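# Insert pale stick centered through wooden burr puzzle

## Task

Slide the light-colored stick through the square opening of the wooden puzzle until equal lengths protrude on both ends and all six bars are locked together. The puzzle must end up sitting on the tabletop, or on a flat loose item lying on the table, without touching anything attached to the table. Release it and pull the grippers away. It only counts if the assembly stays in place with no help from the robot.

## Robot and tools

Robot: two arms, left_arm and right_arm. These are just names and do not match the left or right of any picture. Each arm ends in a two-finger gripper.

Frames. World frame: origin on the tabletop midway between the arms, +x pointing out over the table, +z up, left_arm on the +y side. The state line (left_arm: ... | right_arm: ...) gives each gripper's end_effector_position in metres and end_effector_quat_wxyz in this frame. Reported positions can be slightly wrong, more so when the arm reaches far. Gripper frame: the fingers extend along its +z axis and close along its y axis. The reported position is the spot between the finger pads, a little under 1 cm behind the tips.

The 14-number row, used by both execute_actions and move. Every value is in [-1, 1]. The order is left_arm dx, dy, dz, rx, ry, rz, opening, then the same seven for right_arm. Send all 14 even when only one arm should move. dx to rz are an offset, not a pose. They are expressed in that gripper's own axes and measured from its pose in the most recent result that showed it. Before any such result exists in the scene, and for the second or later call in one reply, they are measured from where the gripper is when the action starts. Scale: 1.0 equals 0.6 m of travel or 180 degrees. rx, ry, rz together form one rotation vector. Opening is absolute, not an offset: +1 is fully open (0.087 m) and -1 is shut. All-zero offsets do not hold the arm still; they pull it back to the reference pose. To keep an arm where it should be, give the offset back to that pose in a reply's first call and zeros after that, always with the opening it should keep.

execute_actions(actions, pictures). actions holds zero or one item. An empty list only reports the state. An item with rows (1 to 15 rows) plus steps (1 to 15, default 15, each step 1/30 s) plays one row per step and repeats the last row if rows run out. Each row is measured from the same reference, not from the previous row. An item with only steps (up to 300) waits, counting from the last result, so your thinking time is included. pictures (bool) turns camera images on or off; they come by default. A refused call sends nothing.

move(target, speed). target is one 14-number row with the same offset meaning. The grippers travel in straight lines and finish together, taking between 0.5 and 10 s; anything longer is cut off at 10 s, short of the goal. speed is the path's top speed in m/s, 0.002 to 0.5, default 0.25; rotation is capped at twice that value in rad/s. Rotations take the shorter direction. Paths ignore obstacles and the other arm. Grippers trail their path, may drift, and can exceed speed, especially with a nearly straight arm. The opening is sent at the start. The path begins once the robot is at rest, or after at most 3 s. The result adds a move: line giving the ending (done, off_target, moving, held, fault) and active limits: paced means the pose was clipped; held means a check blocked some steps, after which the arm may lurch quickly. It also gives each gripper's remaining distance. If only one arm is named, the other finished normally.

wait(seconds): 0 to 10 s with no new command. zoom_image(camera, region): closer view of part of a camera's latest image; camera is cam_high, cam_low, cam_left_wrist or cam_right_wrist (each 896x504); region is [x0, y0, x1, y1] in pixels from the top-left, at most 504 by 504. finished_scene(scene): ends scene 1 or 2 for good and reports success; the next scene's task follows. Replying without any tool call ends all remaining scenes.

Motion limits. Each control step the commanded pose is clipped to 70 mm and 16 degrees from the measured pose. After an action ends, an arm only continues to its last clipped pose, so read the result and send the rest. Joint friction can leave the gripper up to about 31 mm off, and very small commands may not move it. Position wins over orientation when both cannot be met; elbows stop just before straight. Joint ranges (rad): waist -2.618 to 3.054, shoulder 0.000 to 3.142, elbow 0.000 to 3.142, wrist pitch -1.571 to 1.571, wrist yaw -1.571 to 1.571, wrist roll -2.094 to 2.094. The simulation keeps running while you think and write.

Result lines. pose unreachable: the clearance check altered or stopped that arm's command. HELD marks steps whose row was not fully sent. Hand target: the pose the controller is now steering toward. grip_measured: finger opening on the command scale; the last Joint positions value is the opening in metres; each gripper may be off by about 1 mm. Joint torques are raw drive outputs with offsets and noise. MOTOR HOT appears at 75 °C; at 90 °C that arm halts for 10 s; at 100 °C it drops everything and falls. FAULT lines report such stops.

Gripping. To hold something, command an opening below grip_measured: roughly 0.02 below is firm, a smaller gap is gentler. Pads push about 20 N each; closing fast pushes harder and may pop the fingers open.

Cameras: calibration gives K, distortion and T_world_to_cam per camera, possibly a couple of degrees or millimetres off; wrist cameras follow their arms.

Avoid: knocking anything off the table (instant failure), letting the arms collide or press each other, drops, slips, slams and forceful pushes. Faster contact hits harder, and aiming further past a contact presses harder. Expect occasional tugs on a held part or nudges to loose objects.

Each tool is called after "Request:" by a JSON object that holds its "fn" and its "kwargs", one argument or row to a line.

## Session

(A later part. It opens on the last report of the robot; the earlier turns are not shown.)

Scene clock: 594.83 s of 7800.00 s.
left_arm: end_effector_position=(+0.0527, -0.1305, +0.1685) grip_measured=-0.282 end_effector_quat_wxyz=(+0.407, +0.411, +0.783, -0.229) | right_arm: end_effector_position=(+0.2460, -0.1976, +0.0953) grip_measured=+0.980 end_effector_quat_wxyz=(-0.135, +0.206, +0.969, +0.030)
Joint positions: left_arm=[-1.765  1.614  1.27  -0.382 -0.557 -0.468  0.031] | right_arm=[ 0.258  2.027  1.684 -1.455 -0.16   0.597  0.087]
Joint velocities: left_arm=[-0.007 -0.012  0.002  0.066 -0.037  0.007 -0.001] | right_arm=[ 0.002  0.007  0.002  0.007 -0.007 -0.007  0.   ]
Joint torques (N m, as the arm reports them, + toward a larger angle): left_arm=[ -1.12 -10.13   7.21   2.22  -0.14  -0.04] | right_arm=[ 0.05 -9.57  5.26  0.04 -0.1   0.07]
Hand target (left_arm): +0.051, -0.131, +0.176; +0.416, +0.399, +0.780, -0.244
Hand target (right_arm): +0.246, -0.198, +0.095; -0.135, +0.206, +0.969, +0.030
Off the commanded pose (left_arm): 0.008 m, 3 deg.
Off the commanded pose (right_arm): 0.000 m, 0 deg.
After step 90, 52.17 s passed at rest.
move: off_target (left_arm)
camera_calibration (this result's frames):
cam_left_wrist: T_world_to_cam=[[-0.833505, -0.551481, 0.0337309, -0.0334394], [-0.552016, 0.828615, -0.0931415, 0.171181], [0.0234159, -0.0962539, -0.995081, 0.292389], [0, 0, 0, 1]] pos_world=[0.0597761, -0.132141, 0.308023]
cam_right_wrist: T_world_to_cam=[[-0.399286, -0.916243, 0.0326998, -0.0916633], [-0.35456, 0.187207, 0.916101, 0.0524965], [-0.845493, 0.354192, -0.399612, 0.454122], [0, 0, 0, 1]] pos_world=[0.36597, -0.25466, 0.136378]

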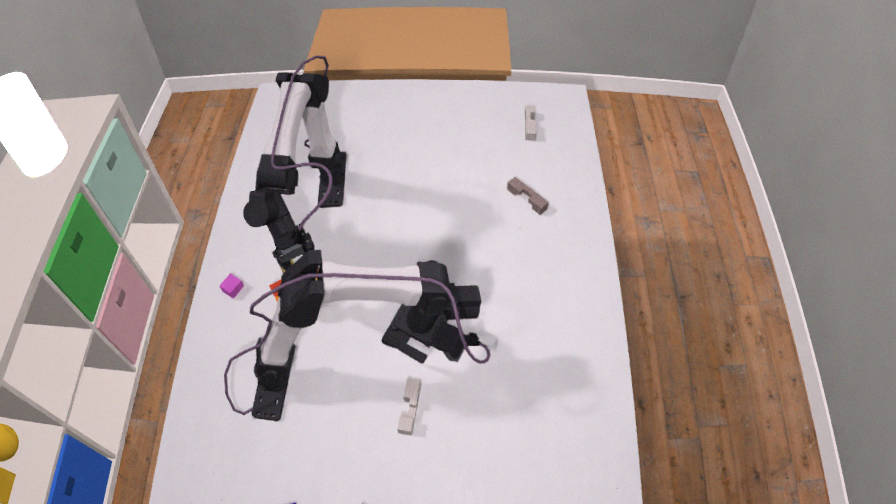

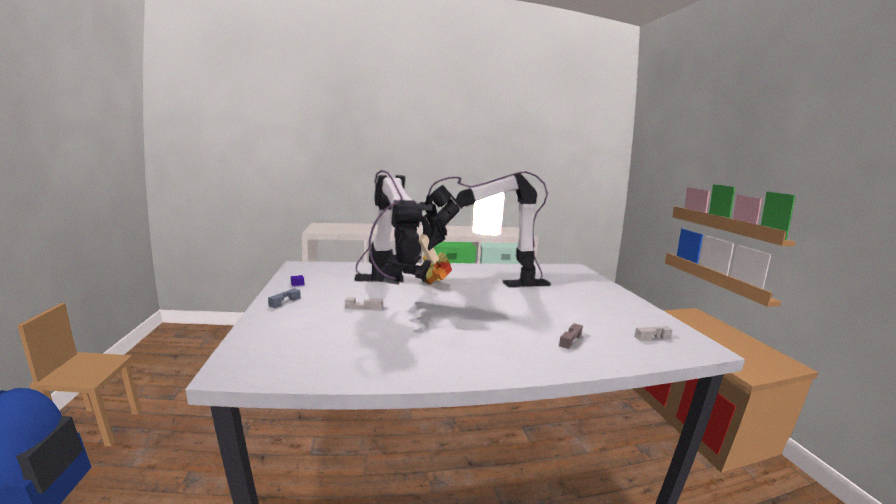

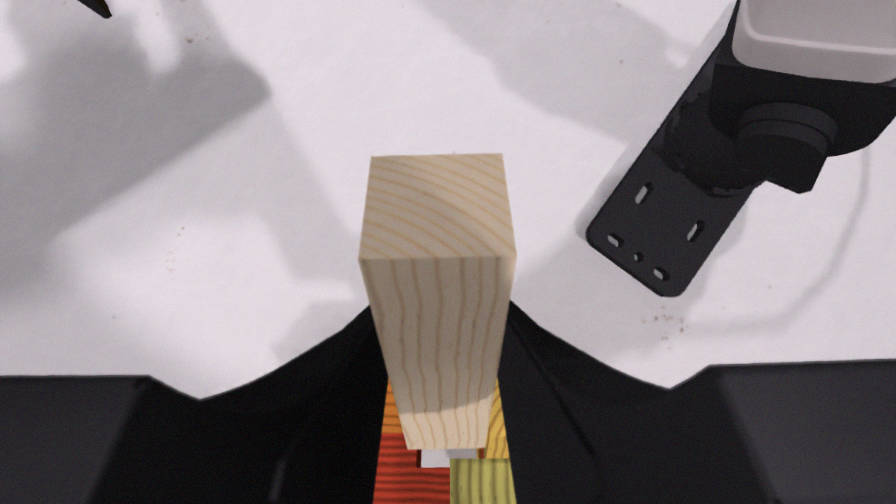

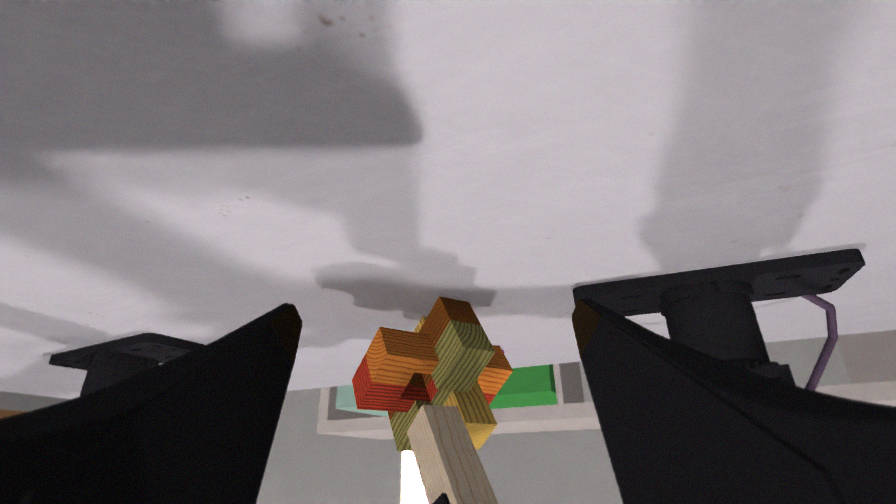

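Request:
{"fn": "execute_actions", "kwargs": {
  "actions": [
    {"rows": [[-0.0106,-0.0035,-0.0074,0.00245,-0.0115,-0.0078,-0.33,0,0,0,0,0,0,1],[-0.0092,-0.0035,-0.0075,0.00245,-0.0120,-0.0078,-0.33,0,0,0,0,0,0,1],[-0.0078,-0.0036,-0.0075,0.00245,-0.0125,-0.0078,-0.33,0,0,0,0,0,0,1],[-0.0063,-0.0036,-0.0076,0.00245,-0.0130,-0.0078,-0.33,0,0,0,0,0,0,1],[-0.0049,-0.0037,-0.0077,0.00245,-0.0135,-0.0078,-0.33,0,0,0,0,0,0,1],[-0.0035,-0.0037,-0.0077,0.00245,-0.0140,-0.0078,-0.33,0,0,0,0,0,0,1],[-0.0020,-0.0038,-0.0078,0.00245,-0.0145,-0.0078,-0.33,0,0,0,0,0,0,1],[-0.0006,-0.0038,-0.0079,0.00245,-0.0150,-0.0078,-0.33,0,0,0,0,0,0,1],[0.0008,-0.0039,-0.0079,0.00245,-0.0155,-0.0078,-0.33,0,0,0,0,0,0,1],[0.0023,-0.0039,-0.0080,0.00245,-0.0160,-0.0078,-0.33,0,0,0,0,0,0,1],[0.0037,-0.0040,-0.0081,0.00245,-0.0160,-0.0078,-0.33,0,0,0,0,0,0,1],[0.0051,-0.0040,-0.0081,0.00245,-0.0160,-0.0078,-0.33,0,0,0,0,0,0,1],[0.0065,-0.0041,-0.0082,0.00245,-0.0160,-0.0078,-0.33,0,0,0,0,0,0,1],[0.0080,-0.0041,-0.0083,0.00245,-0.0160,-0.0078,-0.33,0,0,0,0,0,0,1],[0.0094,-0.0042,-0.0083,0.00245,-0.0160,-0.0078,-0.33,0,0,0,0,0,0,1]], "steps": 15}
  ],
  "pictures": false
}}

Request:
{"fn": "wait", "kwargs": {
  "seconds": 0.8
}}

Request:
{"fn": "zoom_image", "kwargs": {
  "camera": "cam_left_wrist",
  "region": [360, 384, 530, 504]
}}

Scene clock: 619.63 s of 7800.00 s.
left_arm: end_effector_position=(+0.0484, -0.1240, +0.1583) grip_measured=-0.282 end_effector_quat_wxyz=(+0.410, +0.412, +0.781, -0.228) | right_arm: end_effector_position=(+0.2460, -0.1976, +0.0953) grip_measured=+0.980 end_effector_quat_wxyz=(-0.135, +0.206, +0.969, +0.030)
Joint positions: left_arm=[-1.782  1.597  1.209 -0.341 -0.573 -0.473  0.031] | right_arm=[ 0.258  2.027  1.684 -1.455 -0.16   0.597  0.087]
Joint velocities: left_arm=[-0.022 -0.037 -0.12   0.081 -0.051 -0.037 -0.   ] | right_arm=[ 0.002  0.002 -0.002 -0.022 -0.051  0.037  0.001]
Joint torques (N m, as the arm reports them, + toward a larger angle): left_arm=[ -1.23 -10.09   7.18   2.24  -0.17  -0.08] | right_arm=[ 0.26 -9.48  5.14  0.09 -0.12  0.08]
Hand target (left_arm): +0.047, -0.126, +0.167; +0.421, +0.397, +0.777, -0.246
Hand target (right_arm): +0.246, -0.198, +0.095; -0.135, +0.206, +0.969, +0.030
Off the commanded pose (left_arm): 0.009 m, 3 deg.
Off the commanded pose (right_arm): 0.000 m, 0 deg.
Steps of this call (steps 1 to 90: nothing new was sent; then 21.30 s passed at rest; steps 91 to 105: all 15 steps of this action). Readings (end_effector_position):
91: left_arm (+0.0528, -0.1308, +0.1688) | right_arm (+0.2460, -0.1976, +0.0953)
92: left_arm (+0.0528, -0.1308, +0.1688) | right_arm (+0.2460, -0.1976, +0.0953)
94: left_arm (+0.0529, -0.1308, +0.1686) | right_arm (+0.2460, -0.1976, +0.0953)
98: left_arm (+0.0511, -0.1277, +0.1648) | right_arm (+0.2460, -0.1976, +0.0953)
105: the state above

Scene clock: 620.43 s of 7800.00 s.
left_arm: end_effector_position=(+0.0481, -0.1248, +0.1584) grip_measured=-0.282 end_effector_quat_wxyz=(+0.412, +0.409, +0.780, -0.231) | right_arm: end_effector_position=(+0.2460, -0.1976, +0.0953) grip_measured=+0.980 end_effector_quat_wxyz=(-0.135, +0.206, +0.969, +0.030)
Joint positions: left_arm=[-1.784  1.596  1.203 -0.329 -0.578 -0.476  0.031] | right_arm=[ 0.258  2.027  1.684 -1.455 -0.16   0.597  0.087]
Joint velocities: left_arm=[-0.012 -0.007  0.002  0.051  0.022  0.037  0.001] | right_arm=[ 0.017  0.002 -0.012 -0.037  0.007 -0.051 -0.001]
Joint torques (N m, as the arm reports them, + toward a larger angle): left_arm=[ -0.96 -10.1    7.2    2.28  -0.15  -0.05] | right_arm=[-0.06 -9.51  4.97  0.07 -0.08  0.  ]
Hand target (left_arm): +0.047, -0.126, +0.167; +0.421, +0.397, +0.777, -0.246
Hand target (right_arm): +0.246, -0.198, +0.095; -0.135, +0.206, +0.969, +0.030
Off the commanded pose (left_arm): 0.009 m, 3 deg.
Off the commanded pose (right_arm): 0.000 m, 0 deg.
Steps of this call (steps 1 to 24: nothing new was sent). Readings (end_effector_position):
1: left_arm (+0.0482, -0.1237, +0.1578) | right_arm (+0.2460, -0.1976, +0.0953)
2: left_arm (+0.0480, -0.1236, +0.1575) | right_arm (+0.2460, -0.1976, +0.0953)
4: left_arm (+0.0480, -0.1237, +0.1573) | right_arm (+0.2460, -0.1976, +0.0953)
8: left_arm (+0.0480, -0.1244, +0.1580) | right_arm (+0.2460, -0.1976, +0.0953)
24: the state above
camera_calibration (this result's frames):
cam_left_wrist: T_world_to_cam=[[-0.83335, -0.551754, 0.0331079, -0.0337689], [-0.551875, 0.82718, -0.105863, 0.164883], [0.0310242, -0.106492, -0.993829, 0.281128], [0, 0, 0, 1]] pos_world=[0.0541316, -0.125082, 0.297966]
cam_right_wrist: T_world_to_cam=[[-0.399286, -0.916243, 0.0326998, -0.0916633], [-0.35456, 0.187207, 0.916101, 0.0524965], [-0.845493, 0.354192, -0.399612, 0.454122], [0, 0, 0, 1]] pos_world=[0.36597, -0.25466, 0.136378]

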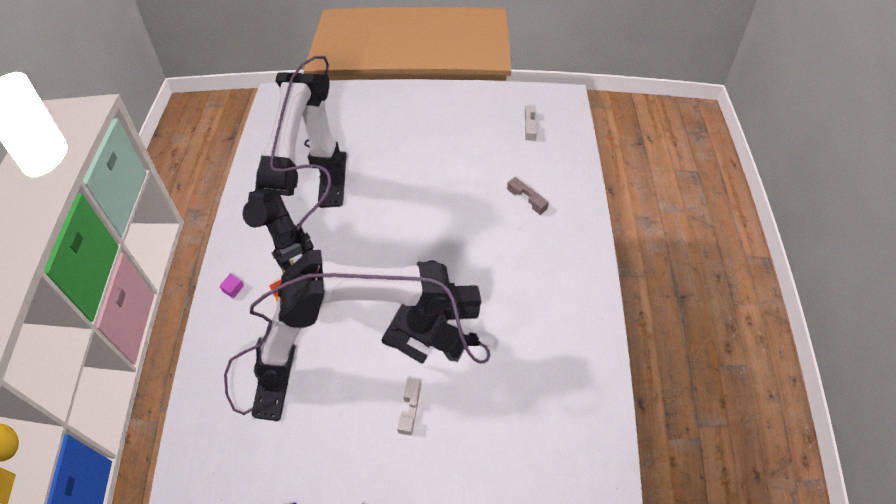

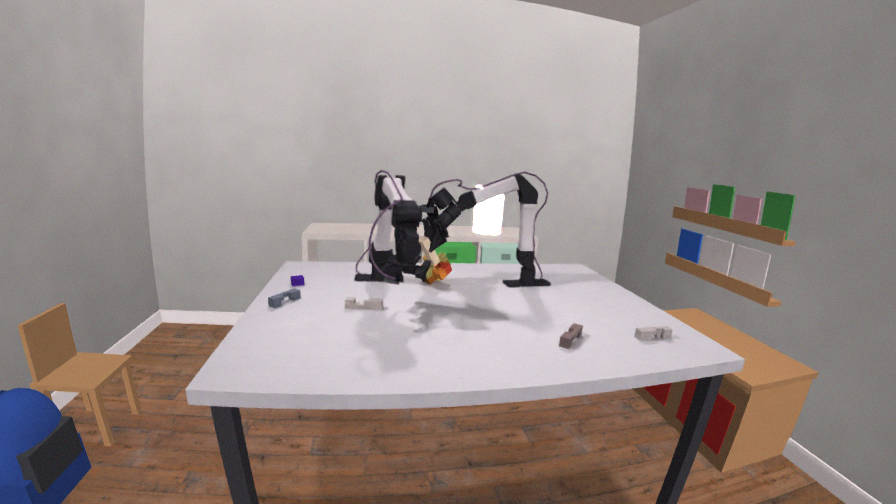

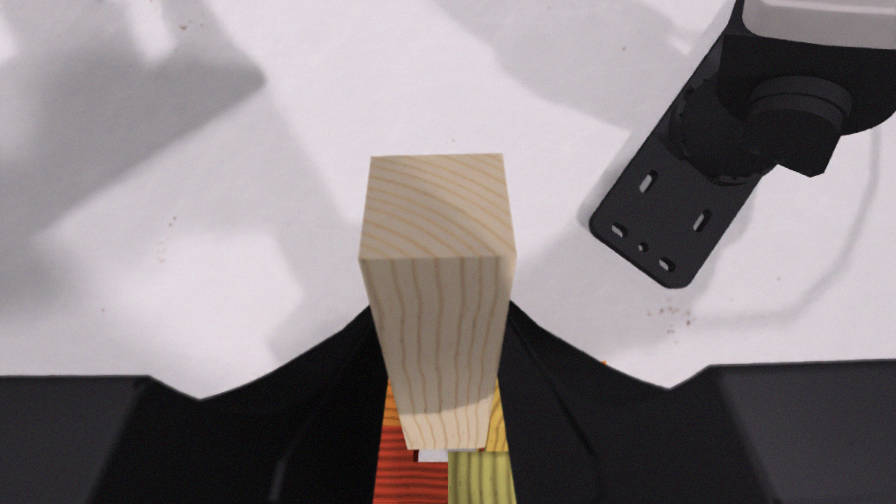

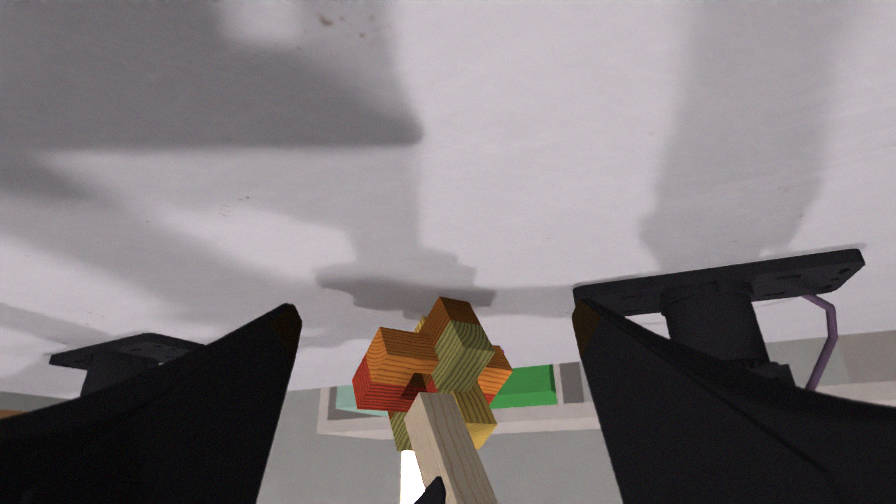

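Region (360, 384, 530, 504) of cam_left_wrist's 896x504 image, scaled by 2.965, with more detail than that image has; it fills the top 356 rows of this view, and the rest is white.

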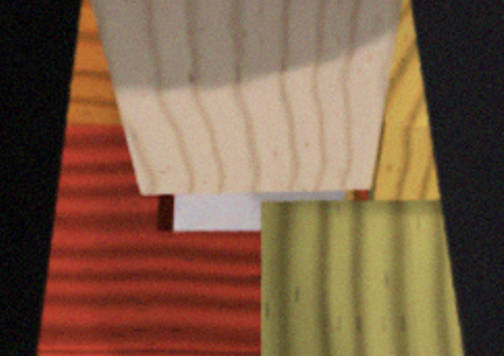

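Request:
{"fn": "execute_actions", "kwargs": {
  "actions": []
}}

Scene clock: 640.47 s of 7800.00 s.
left_arm: end_effector_position=(+0.0481, -0.1248, +0.1584) grip_measured=-0.282 end_effector_quat_wxyz=(+0.412, +0.409, +0.780, -0.231) | right_arm: end_effector_position=(+0.2460, -0.1976, +0.0953) grip_measured=+0.980 end_effector_quat_wxyz=(-0.135, +0.206, +0.969, +0.030)
Joint positions: left_arm=[-1.784  1.596  1.203 -0.329 -0.578 -0.476  0.031] | right_arm=[ 0.258  2.027  1.684 -1.455 -0.16   0.597  0.087]
Joint velocities: left_arm=[-0.002 -0.002 -0.007 -0.051  0.066 -0.037 -0.001] | right_arm=[-0.002  0.012 -0.007 -0.007 -0.007 -0.022  0.   ]
Joint torques (N m, as the arm reports them, + toward a larger angle): left_arm=[-1.25 -9.97  7.31  2.27 -0.1  -0.06] | right_arm=[ 0.05 -9.61  5.26  0.06 -0.1   0.  ]
Hand target (left_arm): +0.047, -0.126, +0.167; +0.421, +0.397, +0.777, -0.246
Hand target (right_arm): +0.246, -0.198, +0.095; -0.135, +0.206, +0.969, +0.030
Off the commanded pose (left_arm): 0.009 m, 3 deg.
Off the commanded pose (right_arm): 0.000 m, 0 deg.
Steps of this call (steps 1 to 90: nothing new was sent; then 17.03 s passed at rest). Readings (end_effector_position):
1: left_arm (+0.0481, -0.1248, +0.1584) | right_arm (+0.2460, -0.1976, +0.0953)
2: left_arm (+0.0481, -0.1248, +0.1584) | right_arm (+0.2460, -0.1976, +0.0953)
4: left_arm (+0.0481, -0.1248, +0.1584) | right_arm (+0.2460, -0.1976, +0.0953)
8: left_arm (+0.0481, -0.1248, +0.1584) | right_arm (+0.2460, -0.1976, +0.0953)
90: the state above
camera_calibration (this result's frames):
cam_left_wrist: T_world_to_cam=[[-0.83335, -0.551754, 0.0331079, -0.0337689], [-0.551875, 0.82718, -0.105863, 0.164883], [0.0310242, -0.106492, -0.993829, 0.281128], [0, 0, 0, 1]] pos_world=[0.0541316, -0.125082, 0.297966]
cam_right_wrist: T_world_to_cam=[[-0.399286, -0.916243, 0.0326998, -0.0916633], [-0.35456, 0.187207, 0.916101, 0.0524965], [-0.845493, 0.354192, -0.399612, 0.454122], [0, 0, 0, 1]] pos_world=[0.36597, -0.25466, 0.136378]

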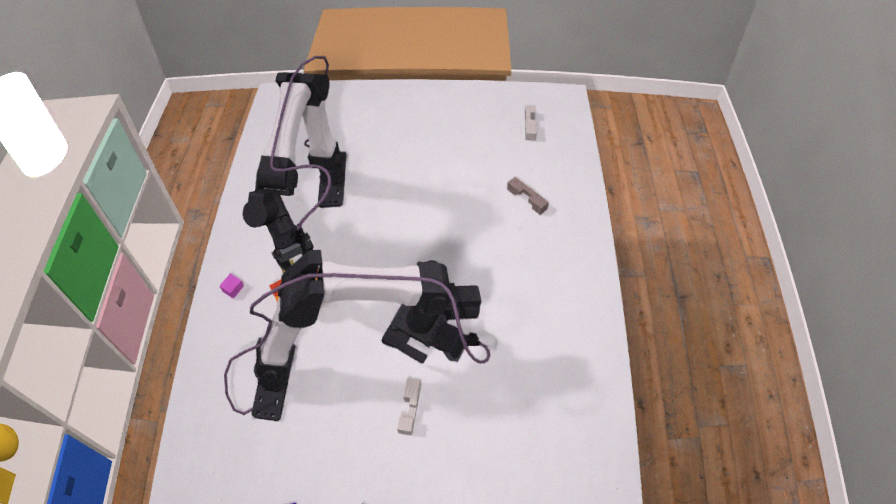

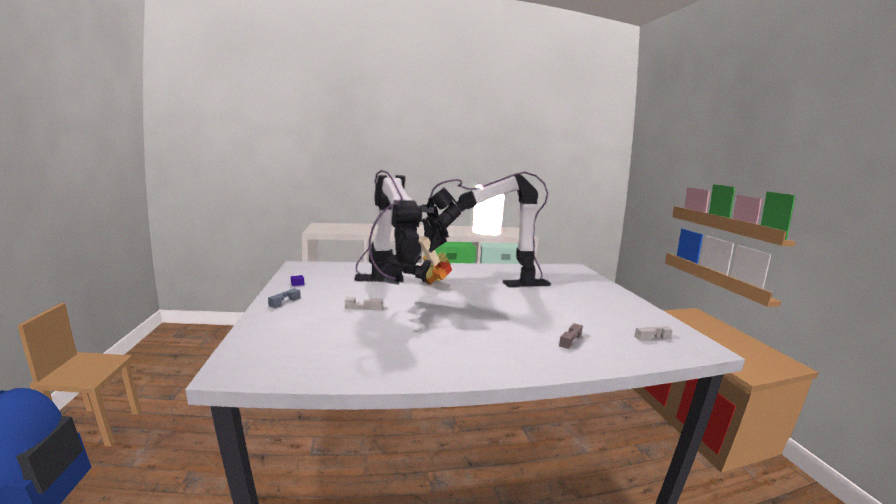

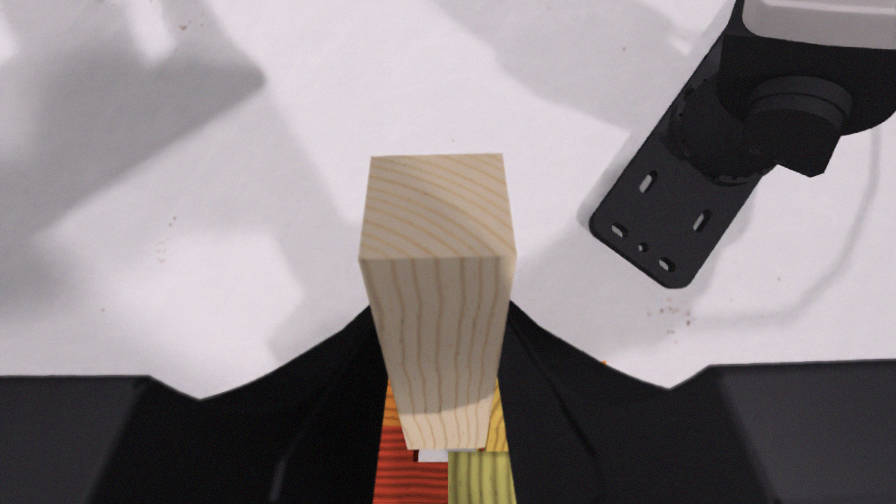

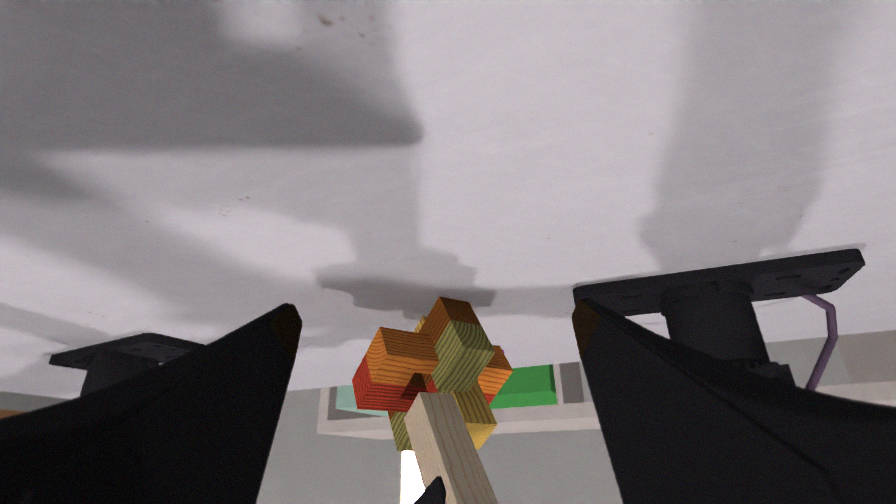

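Request:
{"fn": "execute_actions", "kwargs": {
  "actions": [
    {"rows": [[-0.0112,-0.003,-0.0073,0.0025,-0.011,-0.008,-0.33,0,0,0,0,0,0,1],[-0.0102,-0.003,-0.0073,0.0025,-0.011,-0.008,-0.33,0,0,0,0,0,0,1],[-0.0092,-0.003,-0.0073,0.0025,-0.011,-0.008,-0.33,0,0,0,0,0,0,1],[-0.0082,-0.003,-0.0073,0.0025,-0.011,-0.008,-0.33,0,0,0,0,0,0,1],[-0.0072,-0.003,-0.0073,0.0025,-0.011,-0.008,-0.33,0,0,0,0,0,0,1],[-0.0062,-0.003,-0.0073,0.0025,-0.011,-0.008,-0.33,0,0,0,0,0,0,1],[-0.0052,-0.003,-0.0073,0.0025,-0.011,-0.008,-0.33,0,0,0,0,0,0,1],[-0.0042,-0.003,-0.0073,0.0025,-0.011,-0.008,-0.33,0,0,0,0,0,0,1],[-0.0032,-0.003,-0.0073,0.0025,-0.011,-0.008,-0.33,0,0,0,0,0,0,1],[-0.0022,-0.003,-0.0073,0.0025,-0.011,-0.008,-0.33,0,0,0,0,0,0,1],[-0.0012,-0.003,-0.0073,0.0025,-0.011,-0.008,-0.33,0,0,0,0,0,0,1],[-0.0002,-0.003,-0.0073,0.0025,-0.011,-0.008,-0.33,0,0,0,0,0,0,1],[0.0008,-0.003,-0.0073,0.0025,-0.011,-0.008,-0.33,0,0,0,0,0,0,1],[0.0018,-0.003,-0.0073,0.0025,-0.011,-0.008,-0.33,0,0,0,0,0,0,1],[0.0028,-0.003,-0.0073,0.0025,-0.011,-0.008,-0.33,0,0,0,0,0,0,1]], "steps": 15}
  ],
  "pictures": false
}}

Request:
{"fn": "wait", "kwargs": {
  "seconds": 0.8
}}

Request:
{"fn": "zoom_image", "kwargs": {
  "camera": "cam_left_wrist",
  "region": [360, 384, 530, 504]
}}

Scene clock: 659.23 s of 7800.00 s.
left_arm: end_effector_position=(+0.0464, -0.1219, +0.1537) grip_measured=-0.282 end_effector_quat_wxyz=(+0.413, +0.409, +0.780, -0.231) | right_arm: end_effector_position=(+0.2460, -0.1976, +0.0953) grip_measured=+0.980 end_effector_quat_wxyz=(-0.135, +0.206, +0.969, +0.030)
Joint positions: left_arm=[-1.791  1.589  1.176 -0.311 -0.584 -0.481  0.031] | right_arm=[ 0.258  2.027  1.684 -1.455 -0.16   0.597  0.087]
Joint velocities: left_arm=[-0.002 -0.032 -0.071  0.007 -0.037 -0.007 -0.001] | right_arm=[ 0.012  0.002  0.007  0.081 -0.007 -0.095  0.   ]
Joint torques (N m, as the arm reports them, + toward a larger angle): left_arm=[-1.16 -9.65  6.67  2.18 -0.13 -0.12] | right_arm=[-0.11 -9.62  5.1   0.07 -0.15  0.06]
Hand target (left_arm): +0.044, -0.122, +0.159; +0.420, +0.397, +0.778, -0.246
Hand target (right_arm): +0.246, -0.198, +0.095; -0.135, +0.206, +0.969, +0.030
Off the commanded pose (left_arm): 0.006 m, 2 deg.
Off the commanded pose (right_arm): 0.000 m, 0 deg.
Steps of this call (steps 1 to 90: nothing new was sent; then 15.27 s passed at rest; steps 91 to 105: all 15 steps of this action). Readings (end_effector_position):
91: left_arm (+0.0481, -0.1248, +0.1584) | right_arm (+0.2460, -0.1976, +0.0953)
92: left_arm (+0.0481, -0.1248, +0.1584) | right_arm (+0.2460, -0.1976, +0.0953)
94: left_arm (+0.0481, -0.1249, +0.1585) | right_arm (+0.2460, -0.1976, +0.0953)
98: left_arm (+0.0481, -0.1249, +0.1582) | right_arm (+0.2460, -0.1976, +0.0953)
105: the state above

Scene clock: 660.03 s of 7800.00 s.
left_arm: end_effector_position=(+0.0462, -0.1220, +0.1540) grip_measured=-0.282 end_effector_quat_wxyz=(+0.414, +0.407, +0.780, -0.233) | right_arm: end_effector_position=(+0.2460, -0.1976, +0.0953) grip_measured=+0.980 end_effector_quat_wxyz=(-0.135, +0.206, +0.969, +0.030)
Joint positions: left_arm=[-1.792  1.587  1.173 -0.306 -0.586 -0.483  0.031] | right_arm=[ 0.258  2.027  1.684 -1.455 -0.16   0.597  0.087]
Joint velocities: left_arm=[-0.017  0.002  0.002  0.051  0.037 -0.081 -0.   ] | right_arm=[-0.002 -0.012  0.012  0.037  0.022 -0.022 -0.001]
Joint torques (N m, as the arm reports them, + toward a larger angle): left_arm=[-1.06 -9.54  7.11  2.31 -0.17 -0.08] | right_arm=[-0.09 -9.74  5.38  0.05 -0.12  0.06]
Hand target (left_arm): +0.044, -0.122, +0.160; +0.420, +0.397, +0.778, -0.246
Hand target (right_arm): +0.246, -0.198, +0.095; -0.135, +0.206, +0.969, +0.030
Off the commanded pose (left_arm): 0.006 m, 2 deg.
Off the commanded pose (right_arm): 0.000 m, 0 deg.
Steps of this call (steps 1 to 24: nothing new was sent). Readings (end_effector_position):
1: left_arm (+0.0463, -0.1219, +0.1538) | right_arm (+0.2460, -0.1976, +0.0953)
2: left_arm (+0.0462, -0.1218, +0.1539) | right_arm (+0.2460, -0.1976, +0.0953)
4: left_arm (+0.0462, -0.1218, +0.1540) | right_arm (+0.2460, -0.1976, +0.0953)
8: left_arm (+0.0462, -0.1220, +0.1540) | right_arm (+0.2460, -0.1976, +0.0953)
24: the state above
camera_calibration (this result's frames):
cam_left_wrist: T_world_to_cam=[[-0.832238, -0.553217, 0.0364757, -0.034425], [-0.553543, 0.82543, -0.110707, 0.161553], [0.0311369, -0.112326, -0.993184, 0.276252], [0, 0, 0, 1]] pos_world=[0.052175, -0.121365, 0.29351]
cam_right_wrist: T_world_to_cam=[[-0.399286, -0.916243, 0.0326998, -0.0916633], [-0.35456, 0.187207, 0.916101, 0.0524965], [-0.845493, 0.354192, -0.399612, 0.454122], [0, 0, 0, 1]] pos_world=[0.36597, -0.25466, 0.136378]

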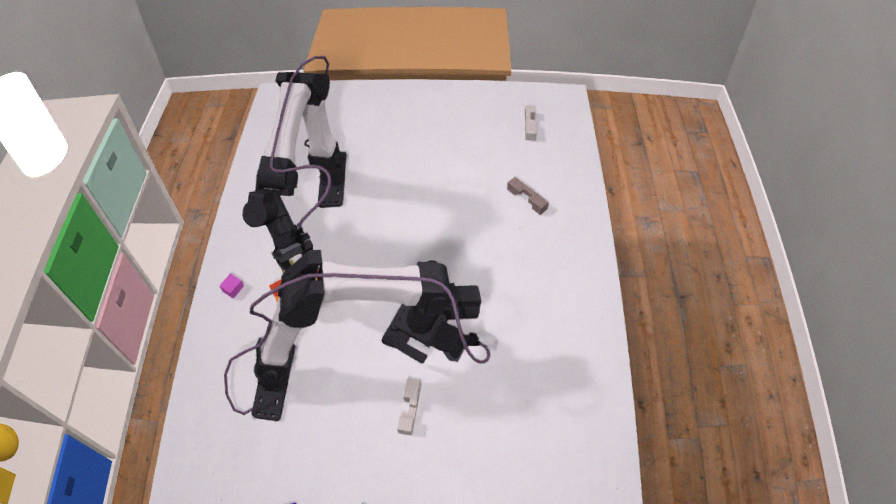

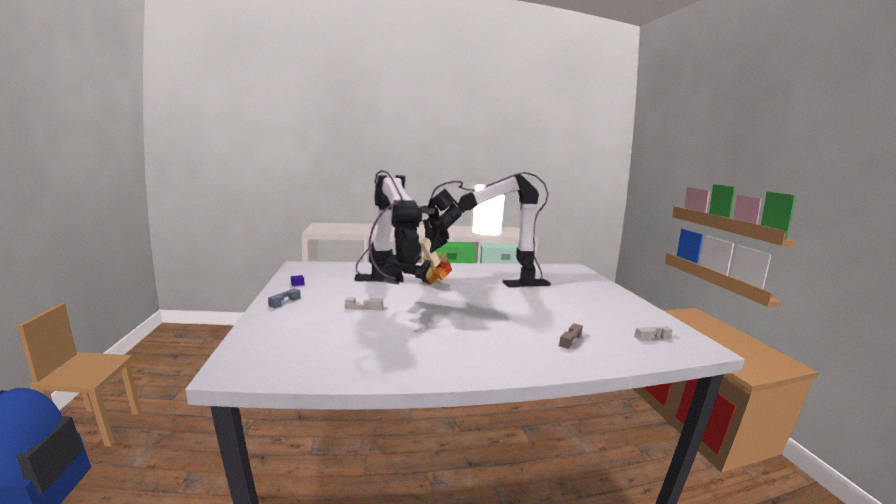

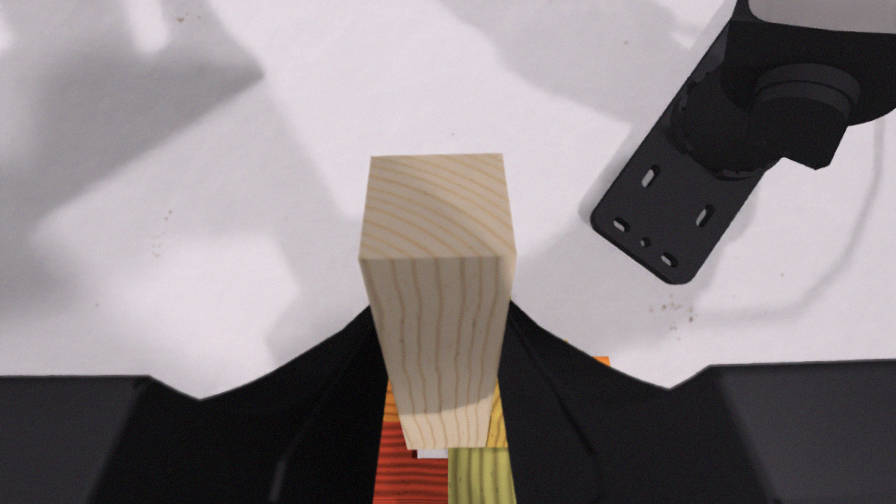

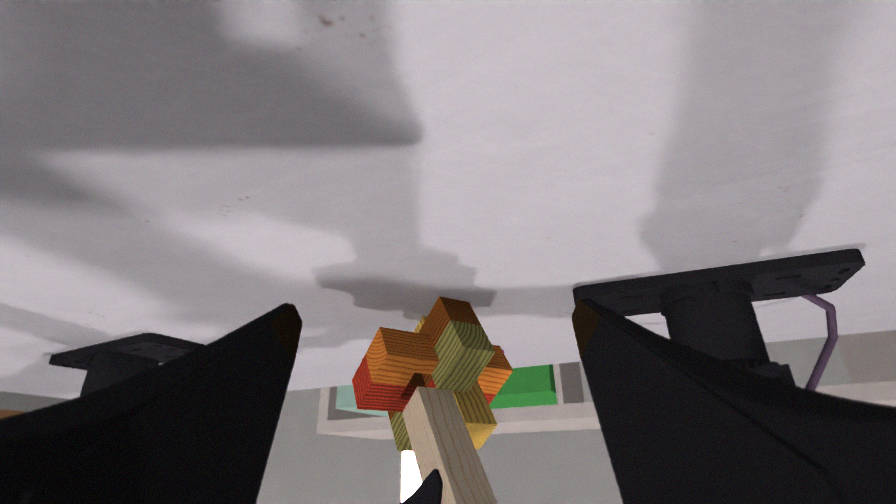

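Region (360, 384, 530, 504) of cam_left_wrist's 896x504 image, scaled by 2.965, with more detail than that image has; it fills the top 356 rows of this view, and the rest is white.

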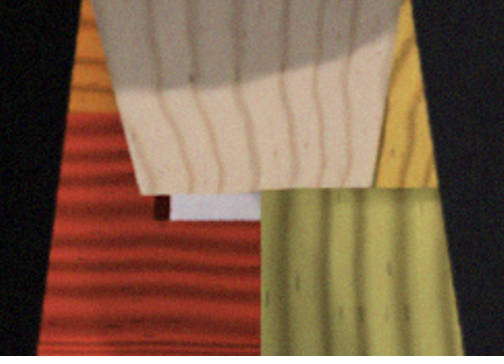

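Request:
{"fn": "execute_actions", "kwargs": {
  "actions": [
    {"rows": [[-0.0064,-0.004,-0.006,0.0026,-0.0084,-0.007,-0.33,0,0,0,0,0,0,1],[-0.0064,-0.0048,-0.005,0.0026,-0.0084,-0.007,-0.33,0,0,0,0,0,0,1],[-0.0056,-0.0048,-0.005,0.0026,-0.0084,-0.007,-0.33,0,0,0,0,0,0,1],[-0.0048,-0.0048,-0.005,0.0026,-0.0084,-0.007,-0.33,0,0,0,0,0,0,1],[-0.004,-0.0048,-0.005,0.0026,-0.0084,-0.007,-0.33,0,0,0,0,0,0,1],[-0.0032,-0.0048,-0.005,0.0026,-0.0084,-0.007,-0.33,0,0,0,0,0,0,1],[-0.0024,-0.0048,-0.005,0.0026,-0.0084,-0.007,-0.33,0,0,0,0,0,0,1],[-0.0016,-0.0048,-0.005,0.0026,-0.0084,-0.007,-0.33,0,0,0,0,0,0,1],[-0.0008,-0.0048,-0.005,0.0026,-0.0084,-0.007,-0.33,0,0,0,0,0,0,1],[0,-0.0048,-0.005,0.0026,-0.0084,-0.007,-0.33,0,0,0,0,0,0,1],[0.001,-0.0048,-0.005,0.0026,-0.0084,-0.007,-0.33,0,0,0,0,0,0,1],[0.002,-0.0048,-0.005,0.0026,-0.0084,-0.007,-0.33,0,0,0,0,0,0,1],[0.003,-0.0048,-0.005,0.0026,-0.0084,-0.007,-0.33,0,0,0,0,0,0,1],[0.004,-0.0048,-0.005,0.0026,-0.0084,-0.007,-0.33,0,0,0,0,0,0,1],[0.005,-0.0048,-0.005,0.0026,-0.0084,-0.007,-0.33,0,0,0,0,0,0,1]], "steps": 15}
  ],
  "pictures": false
}}

Request:
{"fn": "wait", "kwargs": {
  "seconds": 0.8
}}

Request:
{"fn": "zoom_image", "kwargs": {
  "camera": "cam_left_wrist",
  "region": [360, 384, 530, 504]
}}

Scene clock: 694.67 s of 7800.00 s.
left_arm: end_effector_position=(+0.0442, -0.1216, +0.1510) grip_measured=-0.282 end_effector_quat_wxyz=(+0.415, +0.406, +0.780, -0.235) | right_arm: end_effector_position=(+0.2460, -0.1976, +0.0953) grip_measured=+0.980 end_effector_quat_wxyz=(-0.135, +0.206, +0.969, +0.030)
Joint positions: left_arm=[-1.799  1.587  1.159 -0.29  -0.591 -0.488  0.031] | right_arm=[ 0.258  2.027  1.684 -1.455 -0.16   0.597  0.087]
Joint velocities: left_arm=[-0.037  0.002 -0.061  0.081  0.051 -0.007 -0.   ] | right_arm=[ 0.002 -0.002  0.007  0.037  0.007 -0.007 -0.002]
Joint torques (N m, as the arm reports them, + toward a larger angle): left_arm=[-1.19 -9.53  6.59  2.15 -0.1  -0.06] | right_arm=[-0.04 -9.46  5.34  0.07 -0.11  0.05]
Hand target (left_arm): +0.041, -0.120, +0.153; +0.419, +0.398, +0.779, -0.246
Hand target (right_arm): +0.246, -0.198, +0.095; -0.135, +0.206, +0.969, +0.030
Off the commanded pose (left_arm): 0.004 m, 2 deg.
Off the commanded pose (right_arm): 0.000 m, 0 deg.
Steps of this call (steps 1 to 90: nothing new was sent; then 31.13 s passed at rest; steps 91 to 105: all 15 steps of this action). Readings (end_effector_position):
91: left_arm (+0.0461, -0.1220, +0.1540) | right_arm (+0.2460, -0.1976, +0.0953)
92: left_arm (+0.0461, -0.1220, +0.1540) | right_arm (+0.2460, -0.1976, +0.0953)
94: left_arm (+0.0461, -0.1220, +0.1540) | right_arm (+0.2460, -0.1976, +0.0953)
98: left_arm (+0.0461, -0.1221, +0.1540) | right_arm (+0.2460, -0.1976, +0.0953)
105: the state above

Scene clock: 695.47 s of 7800.00 s.
left_arm: end_effector_position=(+0.0438, -0.1217, +0.1506) grip_measured=-0.282 end_effector_quat_wxyz=(+0.415, +0.405, +0.780, -0.235) | right_arm: end_effector_position=(+0.2460, -0.1976, +0.0953) grip_measured=+0.980 end_effector_quat_wxyz=(-0.135, +0.206, +0.969, +0.030)
Joint positions: left_arm=[-1.8    1.587  1.156 -0.285 -0.593 -0.489  0.031] | right_arm=[ 0.258  2.027  1.684 -1.455 -0.16   0.597  0.087]
Joint velocities: left_arm=[ 0.022 -0.002 -0.002 -0.022 -0.022  0.037 -0.   ] | right_arm=[-0.007  0.002 -0.017  0.051 -0.007  0.007  0.001]
Joint torques (N m, as the arm reports them, + toward a larger angle): left_arm=[-1.07 -9.53  6.36  2.17 -0.07 -0.17] | right_arm=[-0.01 -9.62  5.07  0.11 -0.09  0.07]
Hand target (left_arm): +0.042, -0.120, +0.153; +0.419, +0.397, +0.779, -0.246
Hand target (right_arm): +0.246, -0.198, +0.095; -0.135, +0.206, +0.969, +0.030
Off the commanded pose (left_arm): 0.004 m, 2 deg.
Off the commanded pose (right_arm): 0.000 m, 0 deg.
Steps of this call (steps 1 to 24: nothing new was sent). Readings (end_effector_position):
1: left_arm (+0.0440, -0.1216, +0.1508) | right_arm (+0.2460, -0.1976, +0.0953)
2: left_arm (+0.0439, -0.1217, +0.1507) | right_arm (+0.2460, -0.1976, +0.0953)
4: left_arm (+0.0437, -0.1217, +0.1506) | right_arm (+0.2460, -0.1976, +0.0953)
8: left_arm (+0.0438, -0.1217, +0.1506) | right_arm (+0.2460, -0.1976, +0.0953)
24: the state above
camera_calibration (this result's frames):
cam_left_wrist: T_world_to_cam=[[-0.831653, -0.553859, 0.0399182, -0.0367588], [-0.554403, 0.824092, -0.116233, 0.160383], [0.0314805, -0.118796, -0.992419, 0.272071], [0, 0, 0, 1]] pos_world=[0.0497815, -0.120209, 0.290118]
cam_right_wrist: T_world_to_cam=[[-0.399286, -0.916243, 0.0326998, -0.0916633], [-0.35456, 0.187207, 0.916101, 0.0524965], [-0.845493, 0.354192, -0.399612, 0.454122], [0, 0, 0, 1]] pos_world=[0.36597, -0.25466, 0.136378]

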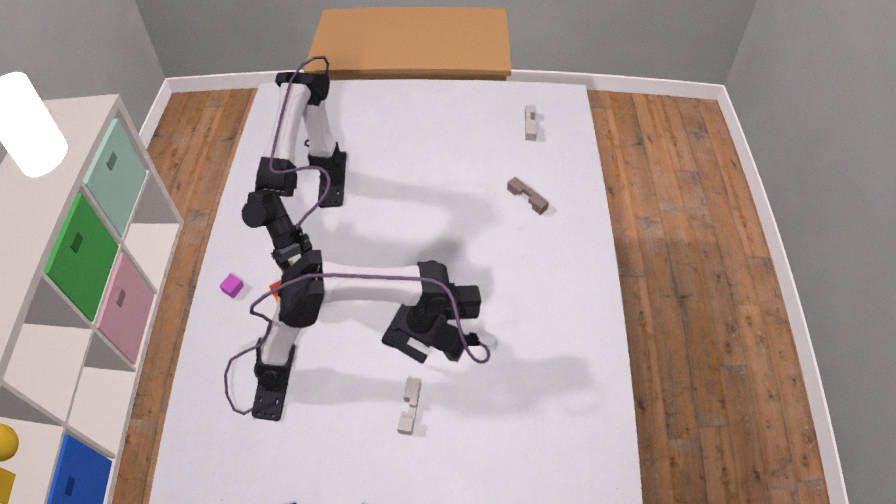

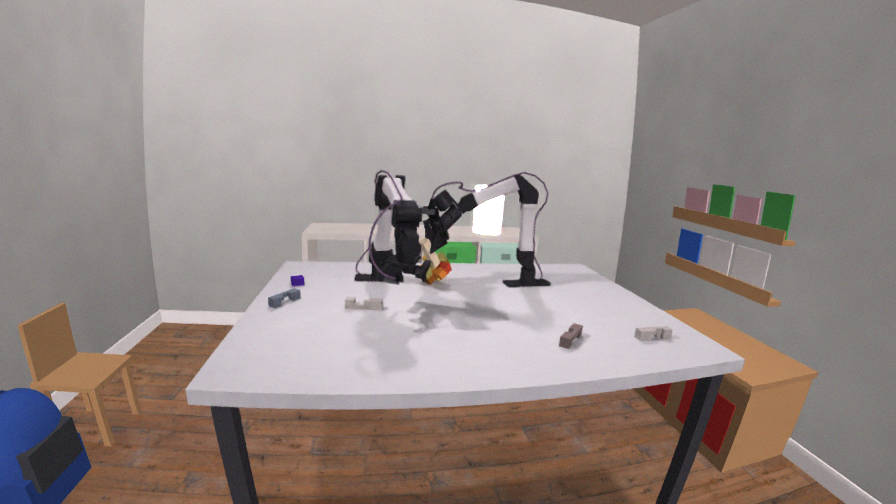

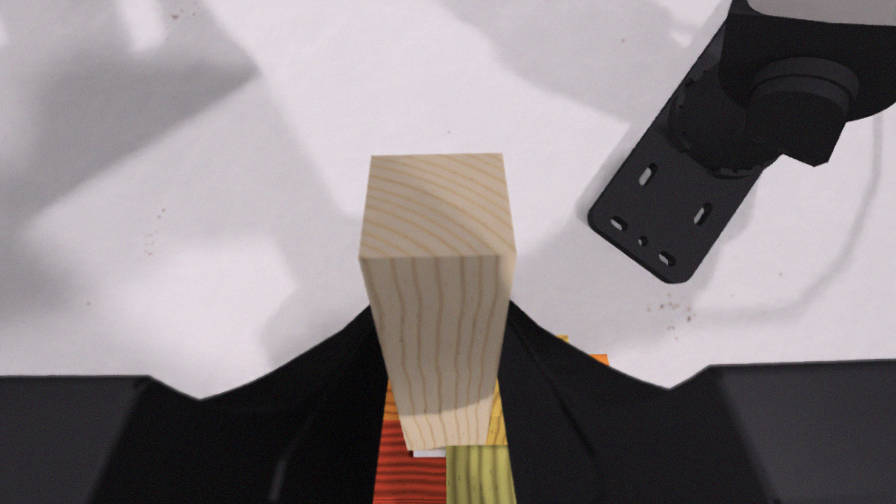

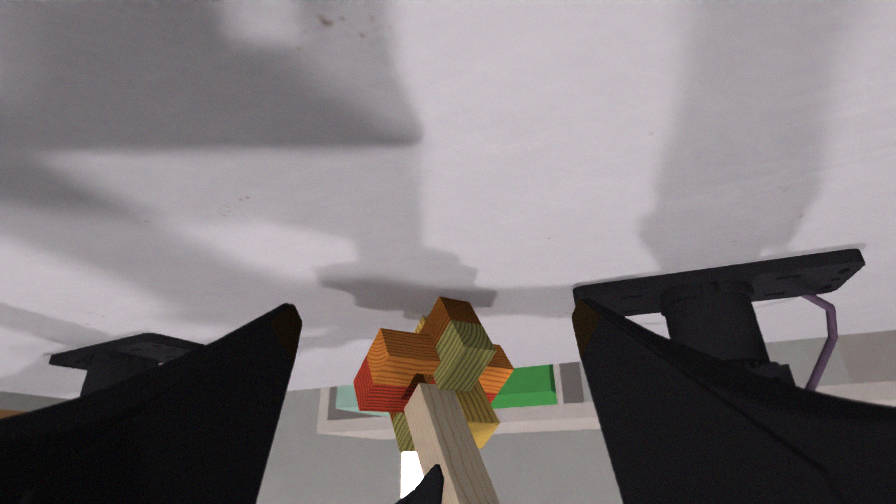

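Region (360, 384, 530, 504) of cam_left_wrist's 896x504 image, scaled by 2.965, with more detail than that image has; it fills the top 356 rows of this view, and the rest is white.

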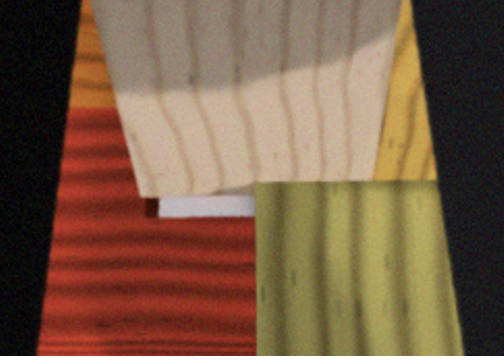

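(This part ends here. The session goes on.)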